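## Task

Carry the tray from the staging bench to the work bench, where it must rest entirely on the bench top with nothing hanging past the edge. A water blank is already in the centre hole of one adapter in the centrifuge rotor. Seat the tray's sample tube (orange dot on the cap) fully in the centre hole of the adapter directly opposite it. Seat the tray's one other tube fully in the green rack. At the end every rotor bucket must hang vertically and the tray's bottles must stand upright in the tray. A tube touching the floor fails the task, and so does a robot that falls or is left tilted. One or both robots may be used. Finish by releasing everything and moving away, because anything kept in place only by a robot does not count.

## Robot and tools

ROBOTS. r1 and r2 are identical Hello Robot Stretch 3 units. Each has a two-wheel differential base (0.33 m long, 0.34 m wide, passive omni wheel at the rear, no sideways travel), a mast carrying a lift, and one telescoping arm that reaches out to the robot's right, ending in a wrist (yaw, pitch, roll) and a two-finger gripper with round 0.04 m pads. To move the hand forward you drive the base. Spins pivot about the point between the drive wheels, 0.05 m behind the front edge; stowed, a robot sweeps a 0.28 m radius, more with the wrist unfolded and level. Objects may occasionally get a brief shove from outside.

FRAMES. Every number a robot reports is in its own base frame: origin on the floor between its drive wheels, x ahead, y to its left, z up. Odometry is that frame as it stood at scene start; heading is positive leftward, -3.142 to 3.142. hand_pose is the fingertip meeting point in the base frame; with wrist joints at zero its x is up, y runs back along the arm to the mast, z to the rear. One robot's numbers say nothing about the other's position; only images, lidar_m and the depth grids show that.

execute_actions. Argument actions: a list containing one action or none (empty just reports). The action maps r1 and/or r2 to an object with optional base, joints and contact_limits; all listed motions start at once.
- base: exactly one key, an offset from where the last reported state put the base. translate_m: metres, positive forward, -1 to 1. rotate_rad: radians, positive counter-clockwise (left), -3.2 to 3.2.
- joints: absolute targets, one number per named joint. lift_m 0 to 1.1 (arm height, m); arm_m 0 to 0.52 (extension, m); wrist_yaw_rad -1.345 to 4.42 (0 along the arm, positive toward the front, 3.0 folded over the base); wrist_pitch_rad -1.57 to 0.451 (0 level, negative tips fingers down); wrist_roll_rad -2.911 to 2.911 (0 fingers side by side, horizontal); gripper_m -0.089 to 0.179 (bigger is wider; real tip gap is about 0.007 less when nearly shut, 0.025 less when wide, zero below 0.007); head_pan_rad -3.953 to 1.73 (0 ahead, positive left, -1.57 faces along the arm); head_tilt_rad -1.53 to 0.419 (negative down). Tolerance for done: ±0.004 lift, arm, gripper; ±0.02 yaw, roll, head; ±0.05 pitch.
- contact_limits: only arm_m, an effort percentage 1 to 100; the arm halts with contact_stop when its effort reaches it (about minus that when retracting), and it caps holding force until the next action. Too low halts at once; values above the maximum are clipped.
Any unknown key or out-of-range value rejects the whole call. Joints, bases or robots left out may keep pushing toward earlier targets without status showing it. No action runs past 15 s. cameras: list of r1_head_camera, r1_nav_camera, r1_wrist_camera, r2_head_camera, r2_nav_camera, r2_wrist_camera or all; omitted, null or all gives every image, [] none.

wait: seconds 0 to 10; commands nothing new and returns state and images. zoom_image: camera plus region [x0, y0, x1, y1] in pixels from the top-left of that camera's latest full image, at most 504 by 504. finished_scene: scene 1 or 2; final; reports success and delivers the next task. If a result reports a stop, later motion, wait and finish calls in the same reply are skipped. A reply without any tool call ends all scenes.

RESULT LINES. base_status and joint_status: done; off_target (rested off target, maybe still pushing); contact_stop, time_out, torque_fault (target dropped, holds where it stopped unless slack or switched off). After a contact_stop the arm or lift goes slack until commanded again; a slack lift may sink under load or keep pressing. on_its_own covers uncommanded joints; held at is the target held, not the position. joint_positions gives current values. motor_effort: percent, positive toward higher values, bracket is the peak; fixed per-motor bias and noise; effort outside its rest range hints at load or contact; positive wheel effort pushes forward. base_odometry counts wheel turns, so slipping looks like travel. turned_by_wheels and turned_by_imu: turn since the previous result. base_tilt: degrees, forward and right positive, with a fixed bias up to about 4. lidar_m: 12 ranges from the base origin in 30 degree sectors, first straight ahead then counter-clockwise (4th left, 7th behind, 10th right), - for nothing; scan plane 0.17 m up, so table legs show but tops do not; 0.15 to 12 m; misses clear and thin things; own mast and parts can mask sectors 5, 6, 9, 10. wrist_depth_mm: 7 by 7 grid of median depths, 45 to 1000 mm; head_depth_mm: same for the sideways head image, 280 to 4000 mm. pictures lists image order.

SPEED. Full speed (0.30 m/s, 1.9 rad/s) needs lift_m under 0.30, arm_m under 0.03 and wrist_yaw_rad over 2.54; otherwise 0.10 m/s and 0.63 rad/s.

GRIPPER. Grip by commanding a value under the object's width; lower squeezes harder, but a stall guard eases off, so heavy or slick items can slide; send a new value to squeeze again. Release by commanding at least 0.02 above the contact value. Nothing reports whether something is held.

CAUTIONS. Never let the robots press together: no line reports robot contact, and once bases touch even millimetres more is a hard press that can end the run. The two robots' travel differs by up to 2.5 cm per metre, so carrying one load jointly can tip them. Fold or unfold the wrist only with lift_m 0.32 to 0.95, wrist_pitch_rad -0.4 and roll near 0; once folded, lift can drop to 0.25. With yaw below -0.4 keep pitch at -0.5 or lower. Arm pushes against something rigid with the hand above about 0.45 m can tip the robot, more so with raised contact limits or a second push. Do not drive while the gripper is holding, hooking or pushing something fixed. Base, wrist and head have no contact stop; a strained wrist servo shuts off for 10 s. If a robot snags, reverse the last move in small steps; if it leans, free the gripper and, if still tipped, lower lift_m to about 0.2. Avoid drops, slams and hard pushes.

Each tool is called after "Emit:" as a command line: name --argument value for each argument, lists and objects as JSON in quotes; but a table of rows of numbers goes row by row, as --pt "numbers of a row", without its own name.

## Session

Emit:
execute_actions --actions '[{"r1":{"joints":{"head_pan_rad":-1.3,"head_tilt_rad":-0.4}},"r2":{"joints":{"head_pan_rad":-1.3,"head_tilt_rad":-0.4}}}]' --cameras '["r1_head_camera","r1_nav_camera","r2_head_camera","r2_nav_camera"]'

Scene clock: 1.17 s.
r1.base_odometry: x=+0.000 y=+0.000 heading=+0.000 (m, m, rad; r1's odometry frame)
r1.turned_by_wheels: +0.000 (rad since the last result)
r1.turned_by_imu: +0.000 (rad since the last result)
r1.base_tilt: forward=-1.6 right=+0.7 (deg)
r1.lidar_m: 1.01 0.99 2.88 1.47 2.71 2.68 1.44 1.19 1.19 1.33 2.16 2.12
r1.head_depth_mm: 1271 1326 1384 1450 1538 1609 1473 / 1406 1479 1557 1649 1733 1776 1481 / 1598 1659 1774 1895 2017 1879 1479 / 1788 1921 2046 2206 2328 1892 1481 / 2089 2266 2434 2642 2552 1877 1486 / 2508 2723 3005 3229 2583 1883 1491 / 3108 3481 3691 3827 2589 1900 1504
r1.base_status: not commanded
r1.joint_positions: lift_m=+0.371 arm_m=+0.002 wrist_yaw_rad=+2.841 wrist_pitch_rad=-0.596 wrist_roll_rad=+0.001 gripper_m=+0.037 head_pan_rad=-1.293 head_tilt_rad=-0.395
r1.joint_status: all done
r1.motor_effort: left_wheel=-1(1) right_wheel=+0(1) lift_m=+35(34) arm_m=+0(0) wrist_yaw_rad=+1(1) wrist_pitch_rad=+6(6) wrist_roll_rad=+0(0) gripper_m=+0(1) head_pan_rad=-3(39) head_tilt_rad=-3(35) (%)
r1.hand_pose: x=+0.0376 y=+0.0428 z=+0.3459 quat_wxyz=(+0.307, +0.699, +0.104, +0.637) (m; r1's base frame)
r1.wrist_depth_mm: - - - - - - - / - - - - - - - / 783 826 837 831 838 852 859 / 675 - 698 702 714 720 718 / 588 576 620 598 603 610 626 / 514 531 - 534 542 537 541 / 465 - - 474 475 470 474
r2.base_odometry: x=+0.000 y=+0.000 heading=+0.000 (m, m, rad; r2's odometry frame)
r2.turned_by_wheels: +0.000 (rad since the last result)
r2.turned_by_imu: +0.000 (rad since the last result)
r2.base_tilt: forward=+0.0 right=-2.0 (deg)
r2.lidar_m: 1.68 2.08 2.11 0.92 0.71 0.70 0.74 1.08 3.87 1.77 1.53 2.89
r2.head_depth_mm: - - - 3267 2336 1738 1389 / - - - 3420 2300 1712 1382 / - - 2381 3092 2181 1712 1373 / - - 2371 2940 2177 1694 1367 / - - - 1730 2064 1704 1362 / 3888 - - 2927 2201 1679 1358 / 3627 3881 - 3061 2198 1681 1353
r2.base_status: not commanded
r2.joint_positions: lift_m=+0.583 arm_m=+0.000 wrist_yaw_rad=+2.896 wrist_pitch_rad=-0.500 wrist_roll_rad=+0.019 gripper_m=+0.037 head_pan_rad=-1.293 head_tilt_rad=-0.394
r2.joint_status: all done
r2.motor_effort: left_wheel=+0(0) right_wheel=+0(0) lift_m=+39(38) arm_m=+0(0) wrist_yaw_rad=-1(1) wrist_pitch_rad=+7(7) wrist_roll_rad=+0(1) gripper_m=+1(1) head_pan_rad=-2(39) head_tilt_rad=-3(21) (%)
r2.hand_pose: x=+0.0307 y=+0.0619 z=+0.5781 quat_wxyz=(+0.259, +0.707, +0.087, +0.652) (m; r2's base frame)
r2.wrist_depth_mm: - 876 - - - - - / - 945 - - - - - / - - - - - - - / 686 - - - - - - / 743 - 975 960 979 973 - / 760 803 - 849 893 863 865 / 713 709 717 745 716 753 752
pictures: r1_head_camera (sideways: a quarter turn clockwise sets it upright), r1_nav_camera (sideways: a quarter turn counterclockwise sets it upright), r2_head_camera (sideways: a quarter turn clockwise sets it upright), r2_nav_camera (sideways: a quarter turn counterclockwise sets it upright)
camera_calibration (this result's frames):
r1_head_camera: T_world_to_cam=[[-0.0493587, 0.334011, -0.941276, 1.24707], [0.973746, 0.225775, 0.0290546, -0.0450677], [0.222221, -0.91513, -0.336386, 0.395936], [0, 0, 0, 1]] pos_world=[0.0174532, -0.0440284, 1.30834]
r1_nav_camera: T_world_to_cam=[[0.128526, -0.339775, 0.931683, -1.1773], [-0.945004, -0.326869, 0.0111577, 0.0384875], [0.300748, -0.881878, -0.3631, 0.422434], [0, 0, 0, 1]] pos_world=[0.0606378, -0.0148998, 1.24982]
r2_head_camera: T_world_to_cam=[[-0.144752, 0.353023, -0.924349, 1.22146], [0.951808, 0.304958, -0.0325841, 0.0431626], [0.270385, -0.88452, -0.380154, 0.448699], [0, 0, 0, 1]] pos_world=[0.0144059, -0.0474854, 1.30104]
r2_nav_camera: T_world_to_cam=[[0.108549, -0.321104, 0.940803, -1.18114], [-0.968326, -0.248224, 0.0270039, 0.0315871], [0.224858, -0.913935, -0.337877, 0.407872], [0, 0, 0, 1]] pos_world=[0.0670846, 0.00134088, 1.24818]
Images, in order (width x height): r1_head_camera 896x504, r1_nav_camera 672x504, r2_head_camera 896x504, r2_nav_camera 672x504.

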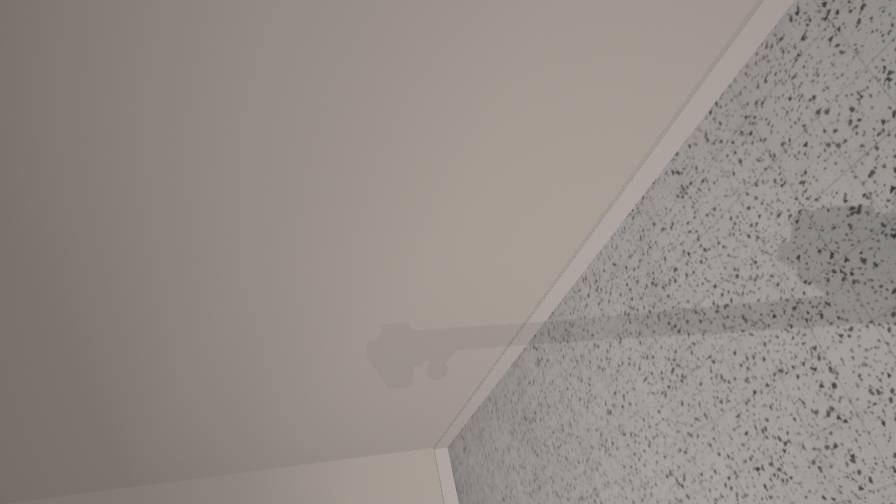

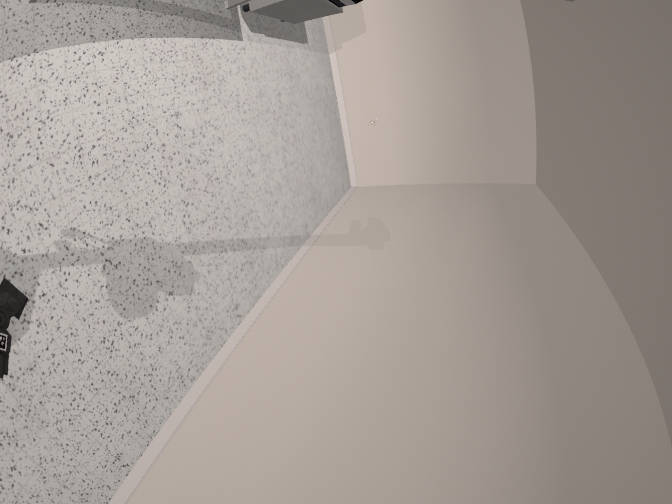

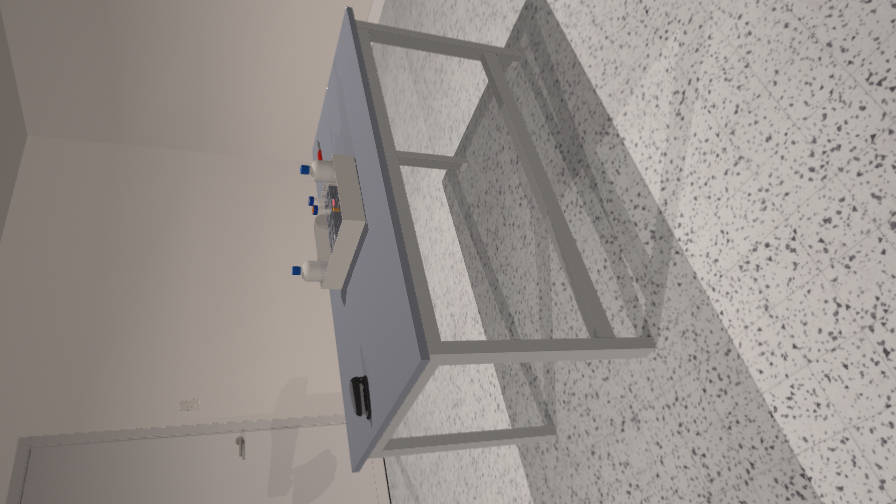

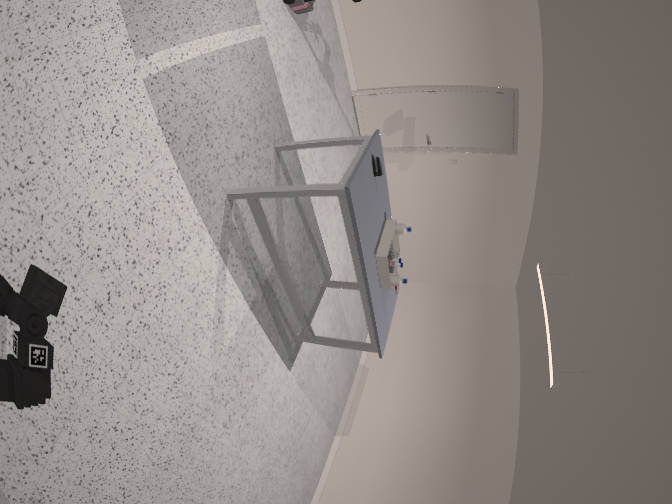

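Emit:
execute_actions --actions '[{"r1":{"joints":{"head_pan_rad":1.5,"head_tilt_rad":-0.35,"lift_m":0.25}},"r2":{"base":{"rotate_rad":1.566},"joints":{"lift_m":0.25}}}]' --cameras '["r1_head_camera","r1_nav_camera"]'

Scene clock: 11.17 s.
r1.base_odometry: x=+0.000 y=+0.000 heading=+0.000 (m, m, rad; r1's odometry frame)
r1.turned_by_wheels: +0.000 (rad since the last result)
r1.turned_by_imu: -0.001 (rad since the last result)
r1.base_tilt: forward=-1.7 right=+0.6 (deg)
r1.lidar_m: 1.01 0.99 2.88 1.47 2.71 2.67 1.44 1.19 1.19 1.33 2.16 2.13
r1.head_depth_mm: 3097 3265 3434 3567 2651 1914 1517 / 3330 3448 3639 3746 2677 1950 1517 / 3453 3698 3901 - 2683 1954 1530 / 3777 - - - 2585 1961 1520 / - - - 2088 2739 1976 1542 / - - - 1905 2494 1965 1548 / - - - 1909 1550 1832 1545
r1.base_status: not commanded
r1.joint_positions: lift_m=+0.250 arm_m=+0.002 wrist_yaw_rad=+2.841 wrist_pitch_rad=-0.597 wrist_roll_rad=+0.001 gripper_m=+0.037 head_pan_rad=+1.493 head_tilt_rad=-0.359
r1.joint_status: all done
r1.motor_effort: left_wheel=-1(1) right_wheel=+0(0) lift_m=+30(32) arm_m=+0(0) wrist_yaw_rad=+0(0) wrist_pitch_rad=+6(7) wrist_roll_rad=+0(1) gripper_m=+0(1) head_pan_rad=+4(37) head_tilt_rad=+6(14) (%)
r1.hand_pose: x=+0.0376 y=+0.0427 z=+0.2249 quat_wxyz=(+0.307, +0.699, +0.104, +0.637) (m; r1's base frame)
r1.wrist_depth_mm: - 969 960 - - - - / - 766 753 744 785 786 795 / 589 629 614 620 637 631 648 / 506 - 529 523 527 528 538 / - - - 447 463 455 460 / - - - 398 409 402 402 / - - - - 356 358 358
r2.base_odometry: x=+0.000 y=+0.000 heading=+1.566 (m, m, rad; r2's odometry frame)
r2.turned_by_wheels: +1.566 (rad since the last result)
r2.turned_by_imu: +1.550 (rad since the last result)
r2.base_tilt: forward=+0.0 right=-1.9 (deg)
r2.lidar_m: 0.94 0.71 0.70 0.74 1.06 3.60 1.80 1.53 2.88 1.68 2.04 2.22
r2.head_depth_mm: - - - 3058 2303 1740 1391 / - - - 1807 2093 1724 1387 / - - 2736 3179 2178 1708 1373 / - - 2735 3318 2240 1696 1369 / - - 3182 3008 2245 1705 1365 / - 2999 3131 3084 2230 1684 1358 / - - - 3259 2204 1671 1353
r2.base_status: done
r2.joint_positions: lift_m=+0.250 arm_m=+0.000 wrist_yaw_rad=+2.896 wrist_pitch_rad=-0.500 wrist_roll_rad=+0.019 gripper_m=+0.037 head_pan_rad=-1.293 head_tilt_rad=-0.395
r2.joint_status: all done
r2.motor_effort: left_wheel=-4(12) right_wheel=+3(6) lift_m=+33(32) arm_m=+0(0) wrist_yaw_rad=+0(0) wrist_pitch_rad=+7(7) wrist_roll_rad=+1(1) gripper_m=+1(1) head_pan_rad=-3(2) head_tilt_rad=-2(2) (%)
r2.hand_pose: x=+0.0307 y=+0.0619 z=+0.2450 quat_wxyz=(+0.259, +0.707, +0.087, +0.652) (m; r2's base frame)
r2.wrist_depth_mm: - 846 789 729 653 619 573 / - 919 856 783 731 654 612 / 763 765 787 788 771 705 665 / 606 - 609 611 634 653 652 / 496 - 529 524 525 525 534 / 454 - - 443 461 449 450 / - - - 383 377 390 396
pictures: r1_head_camera (sideways: a quarter turn clockwise sets it upright), r1_nav_camera (sideways: a quarter turn counterclockwise sets it upright)
camera_calibration (this result's frames):
r1_head_camera: T_world_to_cam=[[-0.0675402, -0.296697, -0.95258, 1.26195], [-0.991456, 0.126747, 0.0308192, -0.0353786], [0.111593, 0.946523, -0.302722, 0.352799], [0, 0, 0, 1]] pos_world=[0.0107859, 0.0449664, 1.31]
r1_nav_camera: T_world_to_cam=[[-0.00462727, 0.330018, 0.943963, -1.19251], [0.999639, -0.0234654, 0.0131039, 0.0240909], [0.026475, 0.943683, -0.32979, 0.380757], [0, 0, 0, 1]] pos_world=[-0.0396808, 0.0348018, 1.25094]
Images, in order (width x height): r1_head_camera 896x504, r1_nav_camera 672x504.

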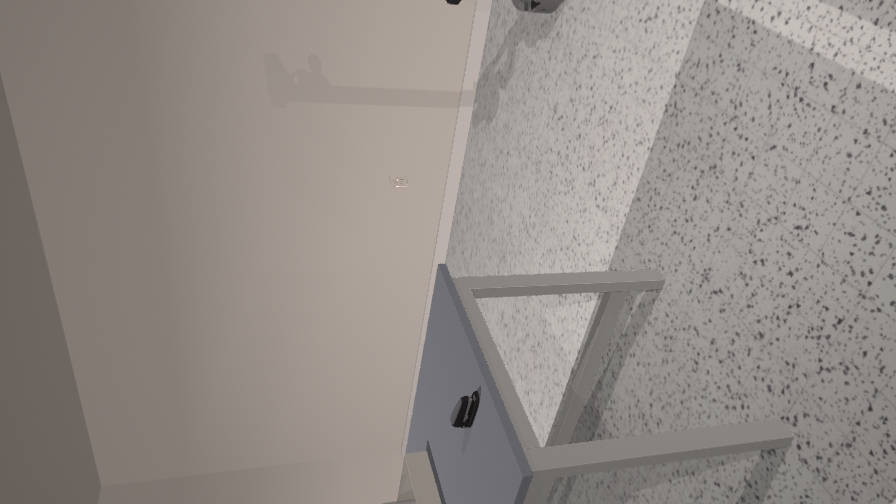

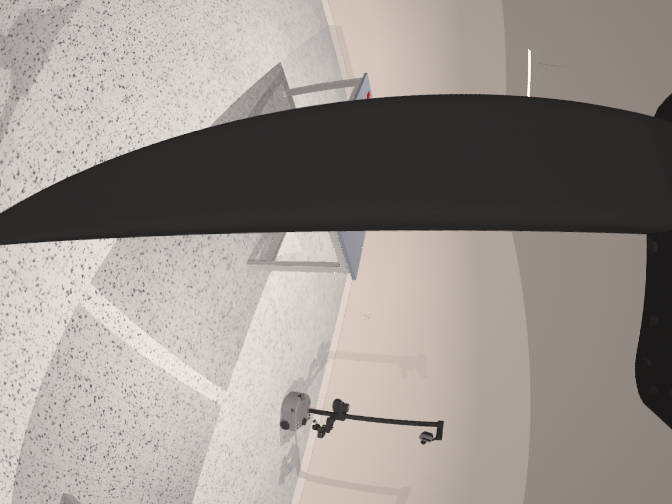

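Emit:
execute_actions --actions '[{"r1":{"base":{"rotate_rad":2.145}},"r2":{"base":{"translate_m":-0.93}}}]' --cameras '[]'

Emit:
execute_actions --actions '[{"r1":{"base":{"translate_m":1.0}},"r2":{"base":{"translate_m":-0.92}}}]' --cameras '[]'

Emit:
execute_actions --actions '[{"r1":{"base":{"translate_m":1.0}},"r2":{"base":{"rotate_rad":-0.58},"joints":{"lift_m":0.94,"wrist_pitch_rad":-0.4}}}]' --cameras '[]'

Emit:
execute_actions --actions '[{"r1":{"base":{"rotate_rad":0.258},"joints":{"lift_m":0.94,"wrist_pitch_rad":-0.4,"head_pan_rad":-1.57,"head_tilt_rad":-0.8}},"r2":{"joints":{"head_pan_rad":-1.57,"head_tilt_rad":-0.8}}}]' --cameras '["r1_head_camera","r1_nav_camera","r2_head_camera","r2_nav_camera"]'

Scene clock: 26.10 s.
r1.base_odometry: x=+0.000 y=+0.000 heading=+2.145 (m, m, rad; r1's odometry frame)
r1.turned_by_wheels: +2.145 (rad since the last result)
r1.turned_by_imu: +2.159 (rad since the last result)
r1.base_tilt: forward=-1.7 right=+0.6 (deg)
r1.lidar_m: 2.76 2.38 1.38 1.19 1.19 1.37 2.36 2.12 0.99 1.04 2.65 1.47
r1.head_depth_mm: 1223 1303 1379 1474 1571 1682 1512 / 1183 1247 1319 1395 1493 1595 1521 / 1130 1200 1257 1329 1418 1512 1530 / 1091 1146 1208 1276 1343 1432 1485 / 1047 1102 1158 1220 1290 1367 1442 / 1014 1063 1113 1174 1235 1300 1378 / 982 1029 1070 1127 1185 1244 1324
r1.base_status: done
r1.joint_positions: lift_m=+0.250 arm_m=+0.002 wrist_yaw_rad=+2.841 wrist_pitch_rad=-0.597 wrist_roll_rad=+0.001 gripper_m=+0.037 head_pan_rad=+1.493 head_tilt_rad=-0.359
r1.joint_status: not commanded
r1.motor_effort: left_wheel=-3(7) right_wheel=+2(7) lift_m=+30(30) arm_m=+0(1) wrist_yaw_rad=+0(1) wrist_pitch_rad=+6(6) wrist_roll_rad=+0(0) gripper_m=+0(0) head_pan_rad=+3(3) head_tilt_rad=+6(7) (%)
r1.hand_pose: x=+0.0376 y=+0.0427 z=+0.2249 quat_wxyz=(+0.307, +0.699, +0.104, +0.637) (m; r1's base frame)
r1.wrist_depth_mm: - 967 978 - - - - / - 744 753 777 780 790 799 / 590 623 618 624 627 628 631 / 507 - 531 526 518 529 538 / - - - 446 462 454 457 / - - - 390 407 399 403 / - - - - 353 355 356
r2.base_odometry: x=-0.005 y=-0.930 heading=+1.566 (m, m, rad; r2's odometry frame)
r2.turned_by_wheels: +0.000 (rad since the last result)
r2.turned_by_imu: +0.000 (rad since the last result)
r2.base_tilt: forward=-0.2 right=-2.1 (deg)
r2.lidar_m: 1.62 1.24 1.21 1.28 1.84 3.47 1.11 0.85 0.82 2.65 1.97 3.88
r2.head_depth_mm: 3613 3798 3955 2777 2333 1740 1384 / 3940 - - 3442 2291 1718 1383 / - - - 3401 2267 1705 1374 / - - - 3209 2253 1700 1364 / - - 2641 3328 2229 1690 1357 / - - 2561 2919 2208 1684 1363 / - - 3416 3093 2205 1680 1356
r2.base_status: done
r2.joint_positions: lift_m=+0.250 arm_m=+0.000 wrist_yaw_rad=+2.896 wrist_pitch_rad=-0.500 wrist_roll_rad=+0.019 gripper_m=+0.037 head_pan_rad=-1.293 head_tilt_rad=-0.395
r2.joint_status: not commanded
r2.motor_effort: left_wheel=-4(17) right_wheel=+2(5) lift_m=+34(33) arm_m=+0(1) wrist_yaw_rad=+0(1) wrist_pitch_rad=+7(7) wrist_roll_rad=+1(0) gripper_m=+1(1) head_pan_rad=-2(2) head_tilt_rad=-2(2) (%)
r2.hand_pose: x=+0.0307 y=+0.0619 z=+0.2449 quat_wxyz=(+0.259, +0.707, +0.087, +0.652) (m; r2's base frame)
r2.wrist_depth_mm: - - - - - - 987 / - - - - - - - / 745 779 780 787 805 812 830 / 609 - 620 631 639 648 660 / 499 - 530 520 518 528 529 / 454 - - 445 456 450 455 / - - - 386 376 389 397
pictures: none
No camera images: the call's "cameras" was empty. Leave "cameras" out to get every camera's image.

Scene clock: 31.03 s.
r1.base_odometry: x=-0.543 y=+0.840 heading=+2.145 (m, m, rad; r1's odometry frame)
r1.turned_by_wheels: +0.000 (rad since the last result)
r1.turned_by_imu: +0.003 (rad since the last result)
r1.base_tilt: forward=-1.9 right=+0.5 (deg)
r1.lidar_m: 1.76 2.95 1.67 1.45 1.45 1.68 2.91 1.60 1.92 3.29 0.62 1.41
r1.head_depth_mm: 1496 1573 1656 1764 1905 1926 1522 / 1431 1505 1597 1684 1807 1862 1521 / 1374 1453 1515 1625 1717 1807 1524 / 1326 1392 1464 1552 1643 1736 1539 / 1274 1334 1404 1498 1575 1672 1534 / 1240 1308 1373 1449 1520 1612 1556 / 1204 1262 1323 1383 1467 1532 1547
r1.base_status: done
r1.joint_positions: lift_m=+0.250 arm_m=+0.002 wrist_yaw_rad=+2.841 wrist_pitch_rad=-0.597 wrist_roll_rad=+0.001 gripper_m=+0.037 head_pan_rad=+1.493 head_tilt_rad=-0.359
r1.joint_status: not commanded
r1.motor_effort: left_wheel=-3(7) right_wheel=+2(6) lift_m=+30(30) arm_m=-1(0) wrist_yaw_rad=+1(1) wrist_pitch_rad=+6(7) wrist_roll_rad=+0(0) gripper_m=-1(1) head_pan_rad=+3(3) head_tilt_rad=+5(6) (%)
r1.hand_pose: x=+0.0376 y=+0.0426 z=+0.2249 quat_wxyz=(+0.307, +0.699, +0.104, +0.637) (m; r1's base frame)
r1.wrist_depth_mm: - 962 985 989 - - - / - 742 768 769 796 784 799 / 593 620 616 635 625 638 646 / 505 - 531 524 522 535 538 / - - - 448 460 453 458 / - - - 394 401 401 401 / - - - - 354 361 359
r2.base_odometry: x=-0.009 y=-1.850 heading=+1.566 (m, m, rad; r2's odometry frame)
r2.turned_by_wheels: +0.000 (rad since the last result)
r2.turned_by_imu: +0.000 (rad since the last result)
r2.base_tilt: forward=+0.0 right=-1.9 (deg)
r2.lidar_m: 2.30 1.76 1.72 1.82 2.62 2.70 0.43 0.33 0.32 0.34 0.49 2.56
r2.head_depth_mm: 3136 3249 3322 3276 952 715 573 / 3428 3630 3843 2175 944 710 570 / 3844 - - 3385 938 705 566 / - - - 3387 930 701 616 / - - - 3326 926 725 1362 / - - - 3313 920 1017 1150 / - - - 3037 2207 1683 1355
r2.base_status: done
r2.joint_positions: lift_m=+0.250 arm_m=+0.000 wrist_yaw_rad=+2.896 wrist_pitch_rad=-0.500 wrist_roll_rad=+0.019 gripper_m=+0.037 head_pan_rad=-1.293 head_tilt_rad=-0.395
r2.joint_status: not commanded
r2.motor_effort: left_wheel=-4(17) right_wheel=+2(4) lift_m=+34(33) arm_m=+0(0) wrist_yaw_rad=+0(0) wrist_pitch_rad=+7(7) wrist_roll_rad=+1(0) gripper_m=+1(1) head_pan_rad=-2(3) head_tilt_rad=-1(1) (%)
r2.hand_pose: x=+0.0307 y=+0.0619 z=+0.2449 quat_wxyz=(+0.259, +0.707, +0.087, +0.652) (m; r2's base frame)
r2.wrist_depth_mm: - - - - - - - / - - - - - - - / 747 777 793 793 806 813 851 / 608 - 613 635 621 641 649 / 503 - 530 521 526 520 536 / 460 - - 444 459 451 457 / - - - 385 378 391 397
pictures: none
No camera images: the call's "cameras" was empty. Leave "cameras" out to get every camera's image.

Scene clock: 38.13 s.
r1.base_odometry: x=-1.086 y=+1.680 heading=+2.145 (m, m, rad; r1's odometry frame)
r1.turned_by_wheels: +0.000 (rad since the last result)
r1.turned_by_imu: +0.003 (rad since the last result)
r1.base_tilt: forward=-1.7 right=+0.6 (deg)
r1.lidar_m: 0.77 2.78 1.99 1.70 1.70 1.99 3.46 0.75 1.12 0.96 0.96 1.11
r1.head_depth_mm: 1795 1878 2010 2138 2267 1922 1524 / 1725 1805 1915 2033 2176 1955 1529 / 1634 1736 1827 1934 2065 1949 1524 / 1586 1671 1760 1851 1960 1965 1538 / 1531 1603 1684 1757 1884 1910 1536 / 1470 1533 1607 1680 1781 1839 1547 / 1410 1473 1546 1616 1702 1783 1545
r1.base_status: done
r1.joint_positions: lift_m=+0.250 arm_m=+0.002 wrist_yaw_rad=+2.841 wrist_pitch_rad=-0.597 wrist_roll_rad=+0.001 gripper_m=+0.037 head_pan_rad=+1.493 head_tilt_rad=-0.359
r1.joint_status: not commanded
r1.motor_effort: left_wheel=-3(7) right_wheel=+2(6) lift_m=+29(30) arm_m=-1(0) wrist_yaw_rad=+0(0) wrist_pitch_rad=+7(7) wrist_roll_rad=+0(0) gripper_m=+0(1) head_pan_rad=+3(3) head_tilt_rad=+5(5) (%)
r1.hand_pose: x=+0.0376 y=+0.0426 z=+0.2248 quat_wxyz=(+0.307, +0.699, +0.104, +0.637) (m; r1's base frame)
r1.wrist_depth_mm: - 968 - - - - - / - 742 769 763 797 786 806 / 587 615 609 625 641 630 641 / 507 - 537 527 523 529 535 / - - - 448 456 456 461 / - - - 396 400 399 396 / - - - - 352 357 358
r2.base_odometry: x=-0.009 y=-1.850 heading=+0.986 (m, m, rad; r2's odometry frame)
r2.turned_by_wheels: -0.580 (rad since the last result)
r2.turned_by_imu: -0.573 (rad since the last result)
r2.base_tilt: forward=+0.0 right=-2.0 (deg)
r2.lidar_m: 2.57 2.41 1.78 1.72 1.79 2.48 2.71 0.45 0.34 0.32 0.34 0.46
r2.head_depth_mm: 2467 2573 2856 3048 900 561 572 / 2553 2707 2906 3077 925 684 595 / 2660 2855 3051 3179 880 703 - / 2754 2955 3189 3382 884 637 580 / 2881 3081 3312 3293 925 673 562 / 2980 3236 3462 3302 920 693 560 / 3033 3258 3631 3255 910 692 556
r2.base_status: done
r2.joint_positions: lift_m=+0.940 arm_m=+0.000 wrist_yaw_rad=+2.896 wrist_pitch_rad=-0.420 wrist_roll_rad=+0.019 gripper_m=+0.037 head_pan_rad=-1.293 head_tilt_rad=-0.395
r2.joint_status: all done
r2.motor_effort: left_wheel=+4(13) right_wheel=-3(7) lift_m=+43(45) arm_m=+0(1) wrist_yaw_rad=+1(1) wrist_pitch_rad=+12(13) wrist_roll_rad=+0(1) gripper_m=+1(0) head_pan_rad=-2(2) head_tilt_rad=-1(2) (%)
r2.hand_pose: x=+0.0333 y=+0.0723 z=+0.9520 quat_wxyz=(+0.232, +0.711, +0.060, +0.662) (m; r2's base frame)
r2.wrist_depth_mm: - - - - - - - / - - - - - - - / - - - - - - - / - - - - - - - / - - - - - - - / - - - - - - - / - - - - - - -
pictures: none
No camera images: the call's "cameras" was empty. Leave "cameras" out to get every camera's image.

Scene clock: 45.23 s.
r1.base_odometry: x=-1.086 y=+1.680 heading=+2.402 (m, m, rad; r1's odometry frame)
r1.turned_by_wheels: +0.258 (rad since the last result)
r1.turned_by_imu: +0.259 (rad since the last result)
r1.base_tilt: forward=-1.8 right=+0.7 (deg)
r1.lidar_m: 2.79 2.45 1.79 1.70 1.76 2.43 2.49 0.75 1.00 0.96 1.00 0.77
r1.head_depth_mm: 2609 2918 1008 812 - - 1161 / 2593 2907 1007 775 - - 1155 / 2617 2913 935 593 610 - - / 2628 2894 933 746 611 - 1188 / 984 2865 901 745 - - 1168 / 2588 2908 907 731 630 538 1168 / 2576 2880 1020 796 651 552 1169
r1.base_status: done
r1.joint_positions: lift_m=+0.940 arm_m=+0.002 wrist_yaw_rad=+2.841 wrist_pitch_rad=-0.418 wrist_roll_rad=+0.001 gripper_m=+0.037 head_pan_rad=-1.563 head_tilt_rad=-0.790
r1.joint_status: all done
r1.motor_effort: left_wheel=-3(8) right_wheel=+2(6) lift_m=+39(41) arm_m=-1(0) wrist_yaw_rad=+0(0) wrist_pitch_rad=+9(10) wrist_roll_rad=+0(0) gripper_m=+0(1) head_pan_rad=-3(39) head_tilt_rad=-6(43) (%)
r1.hand_pose: x=+0.0453 y=+0.0675 z=+0.9524 quat_wxyz=(+0.249, +0.706, +0.042, +0.662) (m; r1's base frame)
r1.wrist_depth_mm: - - - - - - - / - - - - - - - / - - - - - - - / - - - - - - - / - - - - - - - / - - - - - - - / - - - - - - -
r2.base_odometry: x=-0.009 y=-1.850 heading=+0.986 (m, m, rad; r2's odometry frame)
r2.turned_by_wheels: +0.000 (rad since the last result)
r2.turned_by_imu: +0.000 (rad since the last result)
r2.base_tilt: forward=-0.1 right=-2.1 (deg)
r2.lidar_m: 2.56 2.41 1.78 1.72 1.79 2.48 2.71 0.45 0.34 0.32 0.34 0.47
r2.head_depth_mm: 2620 2873 927 - - 1257 1097 / 2642 2883 924 757 - 1242 1091 / 2672 2900 778 643 - - - / 1291 2877 848 746 - 1267 - / 2654 2882 808 687 - 1261 1070 / 2711 2928 871 679 620 1247 1080 / 2733 2960 903 725 602 1243 1078
r2.base_status: not commanded
r2.joint_positions: lift_m=+0.940 arm_m=+0.000 wrist_yaw_rad=+2.896 wrist_pitch_rad=-0.420 wrist_roll_rad=+0.019 gripper_m=+0.037 head_pan_rad=-1.563 head_tilt_rad=-0.789
r2.joint_status: all done
r2.motor_effort: left_wheel=+3(4) right_wheel=-2(3) lift_m=+43(43) arm_m=+0(0) wrist_yaw_rad=+1(0) wrist_pitch_rad=+12(12) wrist_roll_rad=+1(1) gripper_m=+1(0) head_pan_rad=-2(19) head_tilt_rad=-4(22) (%)
r2.hand_pose: x=+0.0333 y=+0.0723 z=+0.9520 quat_wxyz=(+0.232, +0.711, +0.060, +0.662) (m; r2's base frame)
r2.wrist_depth_mm: - - - - - - - / - - - - - - - / - - - - - - - / - - - - - - - / - - - - - - - / - - - - - - - / - - - - - - -
pictures: r1_head_camera (sideways: a quarter turn clockwise sets it upright), r1_nav_camera (sideways: a quarter turn counterclockwise sets it upright), r2_head_camera (sideways: a quarter turn clockwise sets it upright), r2_nav_camera (sideways: a quarter turn counterclockwise sets it upright)
camera_calibration (this result's frames):
r1_head_camera: T_world_to_cam=[[0.0389015, 0.671899, -0.739621, 0.983565], [0.998742, -0.0495851, 0.0074855, -0.0171301], [-0.0316447, -0.738982, -0.672982, 0.835433], [0, 0, 0, 1]] pos_world=[0.00528336, -0.0443359, 1.28982]
r1_nav_camera: T_world_to_cam=[[0.0358107, -0.692778, 0.720261, -0.901051], [-0.997961, -0.0628922, -0.0108748, 0.0674945], [0.0528326, -0.718403, -0.693618, 0.853969], [0, 0, 0, 1]] pos_world=[0.0545067, -0.00648962, 1.24205]
r2_head_camera: T_world_to_cam=[[-0.0479505, 0.705296, -0.70729, 0.937863], [0.998587, 0.0500801, -0.01776, 0.0235649], [0.0228951, -0.707142, -0.706701, 0.875054], [0, 0, 0, 1]] pos_world=[0.001405, -0.0438634, 1.28216]
r2_nav_camera: T_world_to_cam=[[0.0216494, -0.674333, 0.73811, -0.916289], [-0.999353, 0.00660347, 0.0353448, 0.0209335], [-0.0287083, -0.738398, -0.673754, 0.84643], [0, 0, 0, 1]] pos_world=[0.0650566, 0.00697934, 1.24587]
Images, in order (width x height): r1_head_camera 896x504, r1_nav_camera 672x504, r2_head_camera 896x504, r2_nav_camera 672x504.

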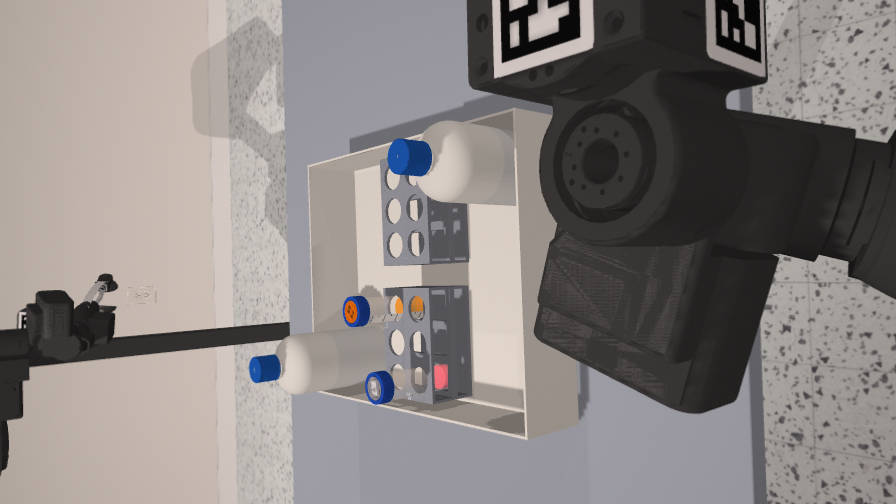

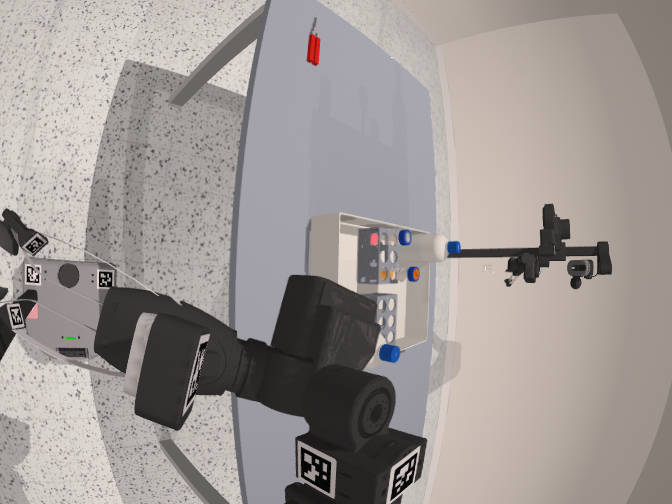

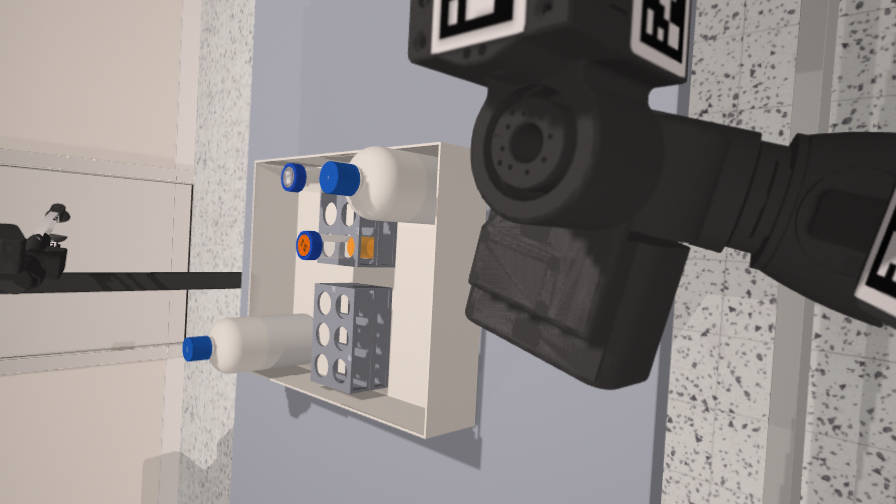

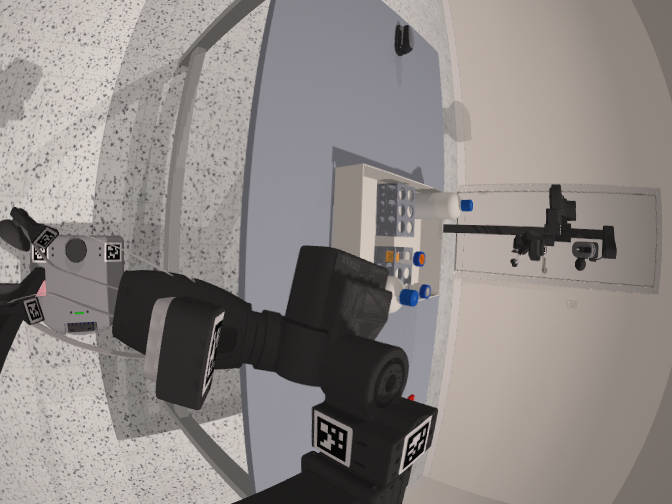

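Emit:
execute_actions --actions '[{"r1":{"base":{"rotate_rad":0.01},"joints":{"wrist_yaw_rad":0}},"r2":{"base":{"translate_m":0.077},"joints":{"wrist_yaw_rad":0}}}]' --cameras '[]'

Emit:
execute_actions --actions '[{"r1":{"base":{"translate_m":0.03},"joints":{"lift_m":1.03,"wrist_pitch_rad":-1.56,"wrist_roll_rad":-1.57,"gripper_m":0.07,"arm_m":0.1}},"r2":{"joints":{"lift_m":1.03,"wrist_pitch_rad":-1.55,"wrist_roll_rad":-1.57,"gripper_m":0.07,"arm_m":0.1}}}]' --cameras '[]'

Emit:
execute_actions --actions '[{"r1":{"joints":{"lift_m":1.0,"arm_m":0.334}},"r2":{"joints":{"lift_m":1.0,"arm_m":0.375}}}]' --cameras '["r1_wrist_camera","r2_wrist_camera","r1_head_camera","r2_head_camera"]'

Scene clock: 57.10 s.
r1.base_odometry: x=-1.086 y=+1.680 heading=+2.412 (m, m, rad; r1's odometry frame)
r1.turned_by_wheels: +0.010 (rad since the last result)
r1.turned_by_imu: +0.009 (rad since the last result)
r1.base_tilt: forward=-1.6 right=+0.5 (deg)
r1.lidar_m: 2.79 2.43 1.78 1.70 1.76 2.45 2.48 0.75 1.00 0.96 1.00 0.77
r1.head_depth_mm: 2609 2910 1003 810 - - - / 2603 2920 1008 767 - - - / 2600 2927 932 594 - - - / 2508 2961 928 771 - 549 1154 / 1267 2900 879 745 619 550 1165 / 2583 2940 944 745 631 550 1164 / 2589 2933 1020 795 651 552 1168
r1.base_status: done
r1.joint_positions: lift_m=+0.940 arm_m=+0.002 wrist_yaw_rad=+0.003 wrist_pitch_rad=-0.418 wrist_roll_rad=+0.001 gripper_m=+0.037 head_pan_rad=-1.563 head_tilt_rad=-0.790
r1.joint_status: all done
r1.motor_effort: left_wheel=-2(6) right_wheel=+1(3) lift_m=+39(38) arm_m=-1(1) wrist_yaw_rad=-2(2) wrist_pitch_rad=+9(9) wrist_roll_rad=+1(1) gripper_m=+0(0) head_pan_rad=-3(3) head_tilt_rad=-6(7) (%)
r1.hand_pose: x=-0.0208 y=-0.3711 z=+0.9524 quat_wxyz=(+0.692, +0.148, -0.691, -0.146) (m; r1's base frame)
r1.wrist_depth_mm: - - - - - - - / - - - - - - - / 677 693 557 648 695 755 772 / 532 537 477 494 293 574 578 / 436 418 444 442 315 459 466 / 366 352 334 322 351 388 392 / 319 318 320 328 328 332 334
r2.base_odometry: x=+0.033 y=-1.786 heading=+0.986 (m, m, rad; r2's odometry frame)
r2.turned_by_wheels: +0.000 (rad since the last result)
r2.turned_by_imu: +0.000 (rad since the last result)
r2.base_tilt: forward=+0.0 right=-1.8 (deg)
r2.lidar_m: 2.49 2.40 1.77 1.72 1.79 2.47 2.78 0.46 0.34 0.33 0.34 0.47
r2.head_depth_mm: 2660 2868 931 - - - 1102 / 2642 2887 885 629 - - 1094 / 2619 2891 915 - - - 1093 / 1243 2839 839 719 607 1237 1087 / 2688 2879 850 678 608 1239 1083 / 2716 2951 906 726 605 1258 1087 / 2737 2922 905 723 603 1253 1080
r2.base_status: done
r2.joint_positions: lift_m=+0.940 arm_m=+0.000 wrist_yaw_rad=+0.002 wrist_pitch_rad=-0.420 wrist_roll_rad=+0.019 gripper_m=+0.037 head_pan_rad=-1.563 head_tilt_rad=-0.789
r2.joint_status: all done
r2.motor_effort: left_wheel=+4(12) right_wheel=-3(4) lift_m=+43(43) arm_m=+0(0) wrist_yaw_rad=-1(4) wrist_pitch_rad=+12(12) wrist_roll_rad=+1(1) gripper_m=+1(0) head_pan_rad=-2(2) head_tilt_rad=-4(4) (%)
r2.hand_pose: x=-0.0210 y=-0.3692 z=+0.9520 quat_wxyz=(+0.685, +0.147, -0.698, -0.148) (m; r2's base frame)
r2.wrist_depth_mm: - - - - - - - / - - - - - - - / 735 738 624 674 758 806 822 / 553 570 493 508 328 602 610 / 448 445 457 466 342 476 479 / 377 371 349 364 366 397 398 / 324 328 321 334 328 339 344
pictures: none
No camera images: the call's "cameras" was empty. Leave "cameras" out to get every camera's image.

Scene clock: 59.20 s.
r1.base_odometry: x=-1.108 y=+1.700 heading=+2.412 (m, m, rad; r1's odometry frame)
r1.turned_by_wheels: +0.000 (rad since the last result)
r1.turned_by_imu: +0.000 (rad since the last result)
r1.base_tilt: forward=-1.6 right=+0.6 (deg)
r1.lidar_m: 2.75 2.42 1.78 1.70 1.76 2.45 2.51 0.78 0.99 0.96 1.00 0.74
r1.head_depth_mm: - - - 740 648 561 1163 / 2553 - - - 615 560 1168 / 2549 - - - - 560 1142 / 929 1390 984 752 633 562 1150 / 2560 2918 830 744 617 550 1166 / 2607 2934 1018 793 605 552 1169 / 2568 2910 1020 796 651 552 1167
r1.base_status: done
r1.joint_positions: lift_m=+1.030 arm_m=+0.100 wrist_yaw_rad=+0.001 wrist_pitch_rad=-1.552 wrist_roll_rad=-1.566 gripper_m=+0.070 head_pan_rad=-1.563 head_tilt_rad=-0.790
r1.joint_status: all done
r1.motor_effort: left_wheel=-2(4) right_wheel=+1(4) lift_m=+39(39) arm_m=+5(5) wrist_yaw_rad=-1(2) wrist_pitch_rad=-4(8) wrist_roll_rad=-2(2) gripper_m=+0(83) head_pan_rad=-3(3) head_tilt_rad=-7(7) (%)
r1.hand_pose: x=-0.0214 y=-0.2253 z=+0.9119 quat_wxyz=(+0.713, +0.701, -0.001, -0.002) (m; r1's base frame)
r1.wrist_depth_mm: 987 - - - 291 287 275 / - - - - 295 296 274 / - - - - 307 307 273 / - - - - 315 314 272 / - - - - 328 328 285 / - - - - 342 338 278 / - - - - 351 350 268
r2.base_odometry: x=+0.033 y=-1.786 heading=+0.986 (m, m, rad; r2's odometry frame)
r2.turned_by_wheels: +0.000 (rad since the last result)
r2.turned_by_imu: +0.000 (rad since the last result)
r2.base_tilt: forward=+0.0 right=-2.0 (deg)
r2.lidar_m: 2.49 2.41 1.78 1.72 1.79 2.48 2.79 0.46 0.34 0.33 0.34 0.47
r2.head_depth_mm: - - - 717 612 1230 1093 / - - - - 603 1215 1095 / 897 - - - 582 1214 1090 / 2598 2891 839 731 609 1227 1087 / 2701 2862 848 - 599 1237 1085 / 2733 2944 906 743 603 1255 1085 / 2733 2997 902 725 603 1247 1083
r2.base_status: not commanded
r2.joint_positions: lift_m=+1.030 arm_m=+0.100 wrist_yaw_rad=+0.001 wrist_pitch_rad=-1.540 wrist_roll_rad=-1.565 gripper_m=+0.070 head_pan_rad=-1.563 head_tilt_rad=-0.790
r2.joint_status: all done
r2.motor_effort: left_wheel=+4(5) right_wheel=-3(3) lift_m=+43(46) arm_m=+4(4) wrist_yaw_rad=-1(2) wrist_pitch_rad=-5(10) wrist_roll_rad=-1(3) gripper_m=+1(80) head_pan_rad=-2(2) head_tilt_rad=-3(4) (%)
r2.hand_pose: x=-0.0214 y=-0.2284 z=+0.9117 quat_wxyz=(+0.718, +0.696, -0.001, -0.002) (m; r2's base frame)
r2.wrist_depth_mm: 1000 - - - 296 301 302 / - - - - 303 306 306 / - - - - 312 314 310 / - - - - 318 320 315 / - - - - 323 327 316 / - - - - - 335 315 / - - - - 340 340 316
pictures: none
No camera images: the call's "cameras" was empty. Leave "cameras" out to get every camera's image.

Scene clock: 62.43 s.
r1.base_odometry: x=-1.108 y=+1.700 heading=+2.412 (m, m, rad; r1's odometry frame)
r1.turned_by_wheels: +0.000 (rad since the last result)
r1.turned_by_imu: +0.000 (rad since the last result)
r1.base_tilt: forward=-1.7 right=+0.5 (deg)
r1.lidar_m: 2.76 2.42 1.78 1.70 1.77 2.45 2.51 0.78 1.00 0.96 1.00 0.74
r1.head_depth_mm: 2474 - 1003 787 645 561 1158 / - 2921 1013 588 625 561 1162 / - - 918 742 623 562 1165 / 651 1389 902 746 619 562 1169 / 718 2918 851 744 618 551 1168 / 2612 2928 1021 770 635 553 1168 / 2586 2858 1019 793 651 552 1163
r1.base_status: not commanded
r1.joint_positions: lift_m=+1.000 arm_m=+0.334 wrist_yaw_rad=+0.001 wrist_pitch_rad=-1.553 wrist_roll_rad=-1.567 gripper_m=+0.070 head_pan_rad=-1.563 head_tilt_rad=-0.790
r1.joint_status: all done
r1.motor_effort: left_wheel=-3(3) right_wheel=+1(1) lift_m=+30(31) arm_m=+5(5) wrist_yaw_rad=+0(1) wrist_pitch_rad=-4(4) wrist_roll_rad=-1(2) gripper_m=+1(0) head_pan_rad=-2(2) head_tilt_rad=-6(5) (%)
r1.hand_pose: x=-0.0214 y=-0.4590 z=+0.8823 quat_wxyz=(+0.713, +0.701, -0.001, -0.001) (m; r1's base frame)
r1.wrist_depth_mm: - 258 259 255 256 251 202 / - 266 265 267 265 259 208 / - 276 276 273 273 268 212 / - 285 284 281 279 276 247 / - 296 294 290 289 268 231 / - - 308 298 246 268 236 / - 320 317 225 210 283 270
r2.base_odometry: x=+0.033 y=-1.786 heading=+0.986 (m, m, rad; r2's odometry frame)
r2.turned_by_wheels: +0.000 (rad since the last result)
r2.turned_by_imu: +0.000 (rad since the last result)
r2.base_tilt: forward=+0.0 right=-1.9 (deg)
r2.lidar_m: 2.49 2.41 1.78 1.72 1.79 2.47 2.79 0.46 0.34 0.32 0.34 0.47
r2.head_depth_mm: - 2911 925 738 612 1222 1093 / - 2923 885 640 612 1215 1094 / - - 832 675 609 1244 1088 / 2563 2881 843 690 609 1234 1085 / 2716 2904 850 679 606 1237 1082 / 2722 2947 904 724 604 1252 1081 / 2742 2949 903 724 603 1250 1079
r2.base_status: not commanded
r2.joint_positions: lift_m=+1.000 arm_m=+0.375 wrist_yaw_rad=+0.000 wrist_pitch_rad=-1.541 wrist_roll_rad=-1.566 gripper_m=+0.070 head_pan_rad=-1.563 head_tilt_rad=-0.790
r2.joint_status: all done
r2.motor_effort: left_wheel=+4(4) right_wheel=-3(3) lift_m=+33(36) arm_m=+4(3) wrist_yaw_rad=-1(0) wrist_pitch_rad=-5(5) wrist_roll_rad=-1(1) gripper_m=+1(1) head_pan_rad=-2(2) head_tilt_rad=-5(3) (%)
r2.hand_pose: x=-0.0214 y=-0.5032 z=+0.8820 quat_wxyz=(+0.717, +0.697, -0.001, -0.002) (m; r2's base frame)
r2.wrist_depth_mm: 260 258 262 263 266 248 213 / 999 265 268 268 270 268 217 / - 269 274 275 275 274 222 / 278 276 279 278 282 280 230 / - 284 284 287 288 287 291 / - 288 293 293 - 265 235 / - 294 299 230 269 271 238
pictures: r1_head_camera (sideways: a quarter turn clockwise sets it upright), r1_wrist_camera, r2_head_camera (sideways: a quarter turn clockwise sets it upright), r2_wrist_camera
camera_calibration (this result's frames):
r1_head_camera: T_world_to_cam=[[0.0390958, 0.671896, -0.739613, 0.983554], [0.998727, -0.049874, 0.00748485, -0.0171292], [-0.0318585, -0.738965, -0.67299, 0.835445], [0, 0, 0, 1]] pos_world=[0.00527053, -0.0443355, 1.28982]
r1_wrist_camera: T_world_to_cam=[[0.0396229, -0.999214, 0.00101758, -0.462275], [-0.978872, -0.0386118, 0.200793, -0.190595], [-0.200596, -0.00895208, -0.979633, 1.01975], [0, 0, 0, 1]] pos_world=[0.0363071, -0.460142, 1.03773]
r2_head_camera: T_world_to_cam=[[-0.047668, 0.70571, -0.706896, 0.937348], [0.998607, 0.0496858, -0.0177365, 0.0235342], [0.0226059, -0.706757, -0.707095, 0.875569], [0, 0, 0, 1]] pos_world=[0.00138716, -0.0438505, 1.28214]
r2_wrist_camera: T_world_to_cam=[[-0.0129466, -0.998504, 0.0531321, -0.548792], [-0.9914, 0.0197386, 0.129373, -0.0853631], [-0.130228, -0.0510002, -0.990172, 1.00395], [0, 0, 0, 1]] pos_world=[0.0390076, -0.495084, 1.03428]
Images, in order (width x height): r1_head_camera 896x504, r1_wrist_camera 644x364, r2_head_camera 896x504, r2_wrist_camera 644x364.

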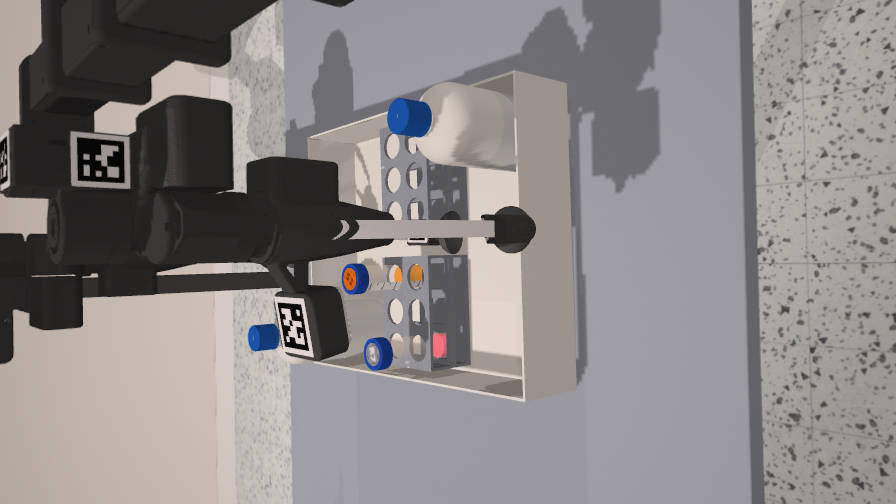

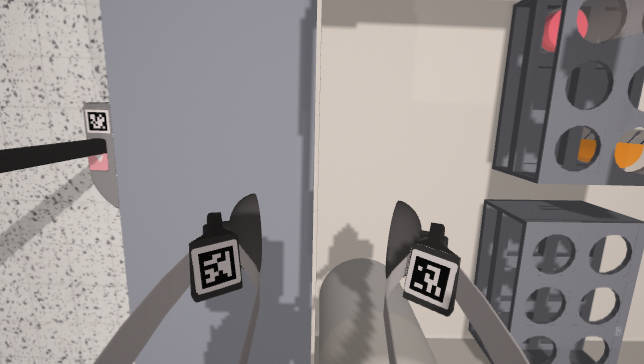

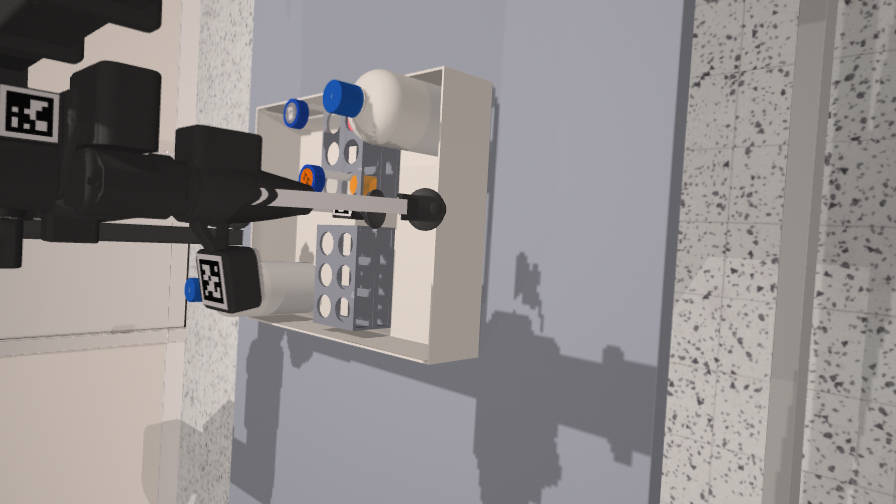

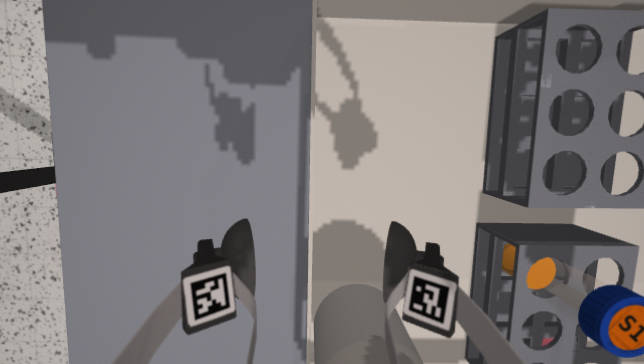

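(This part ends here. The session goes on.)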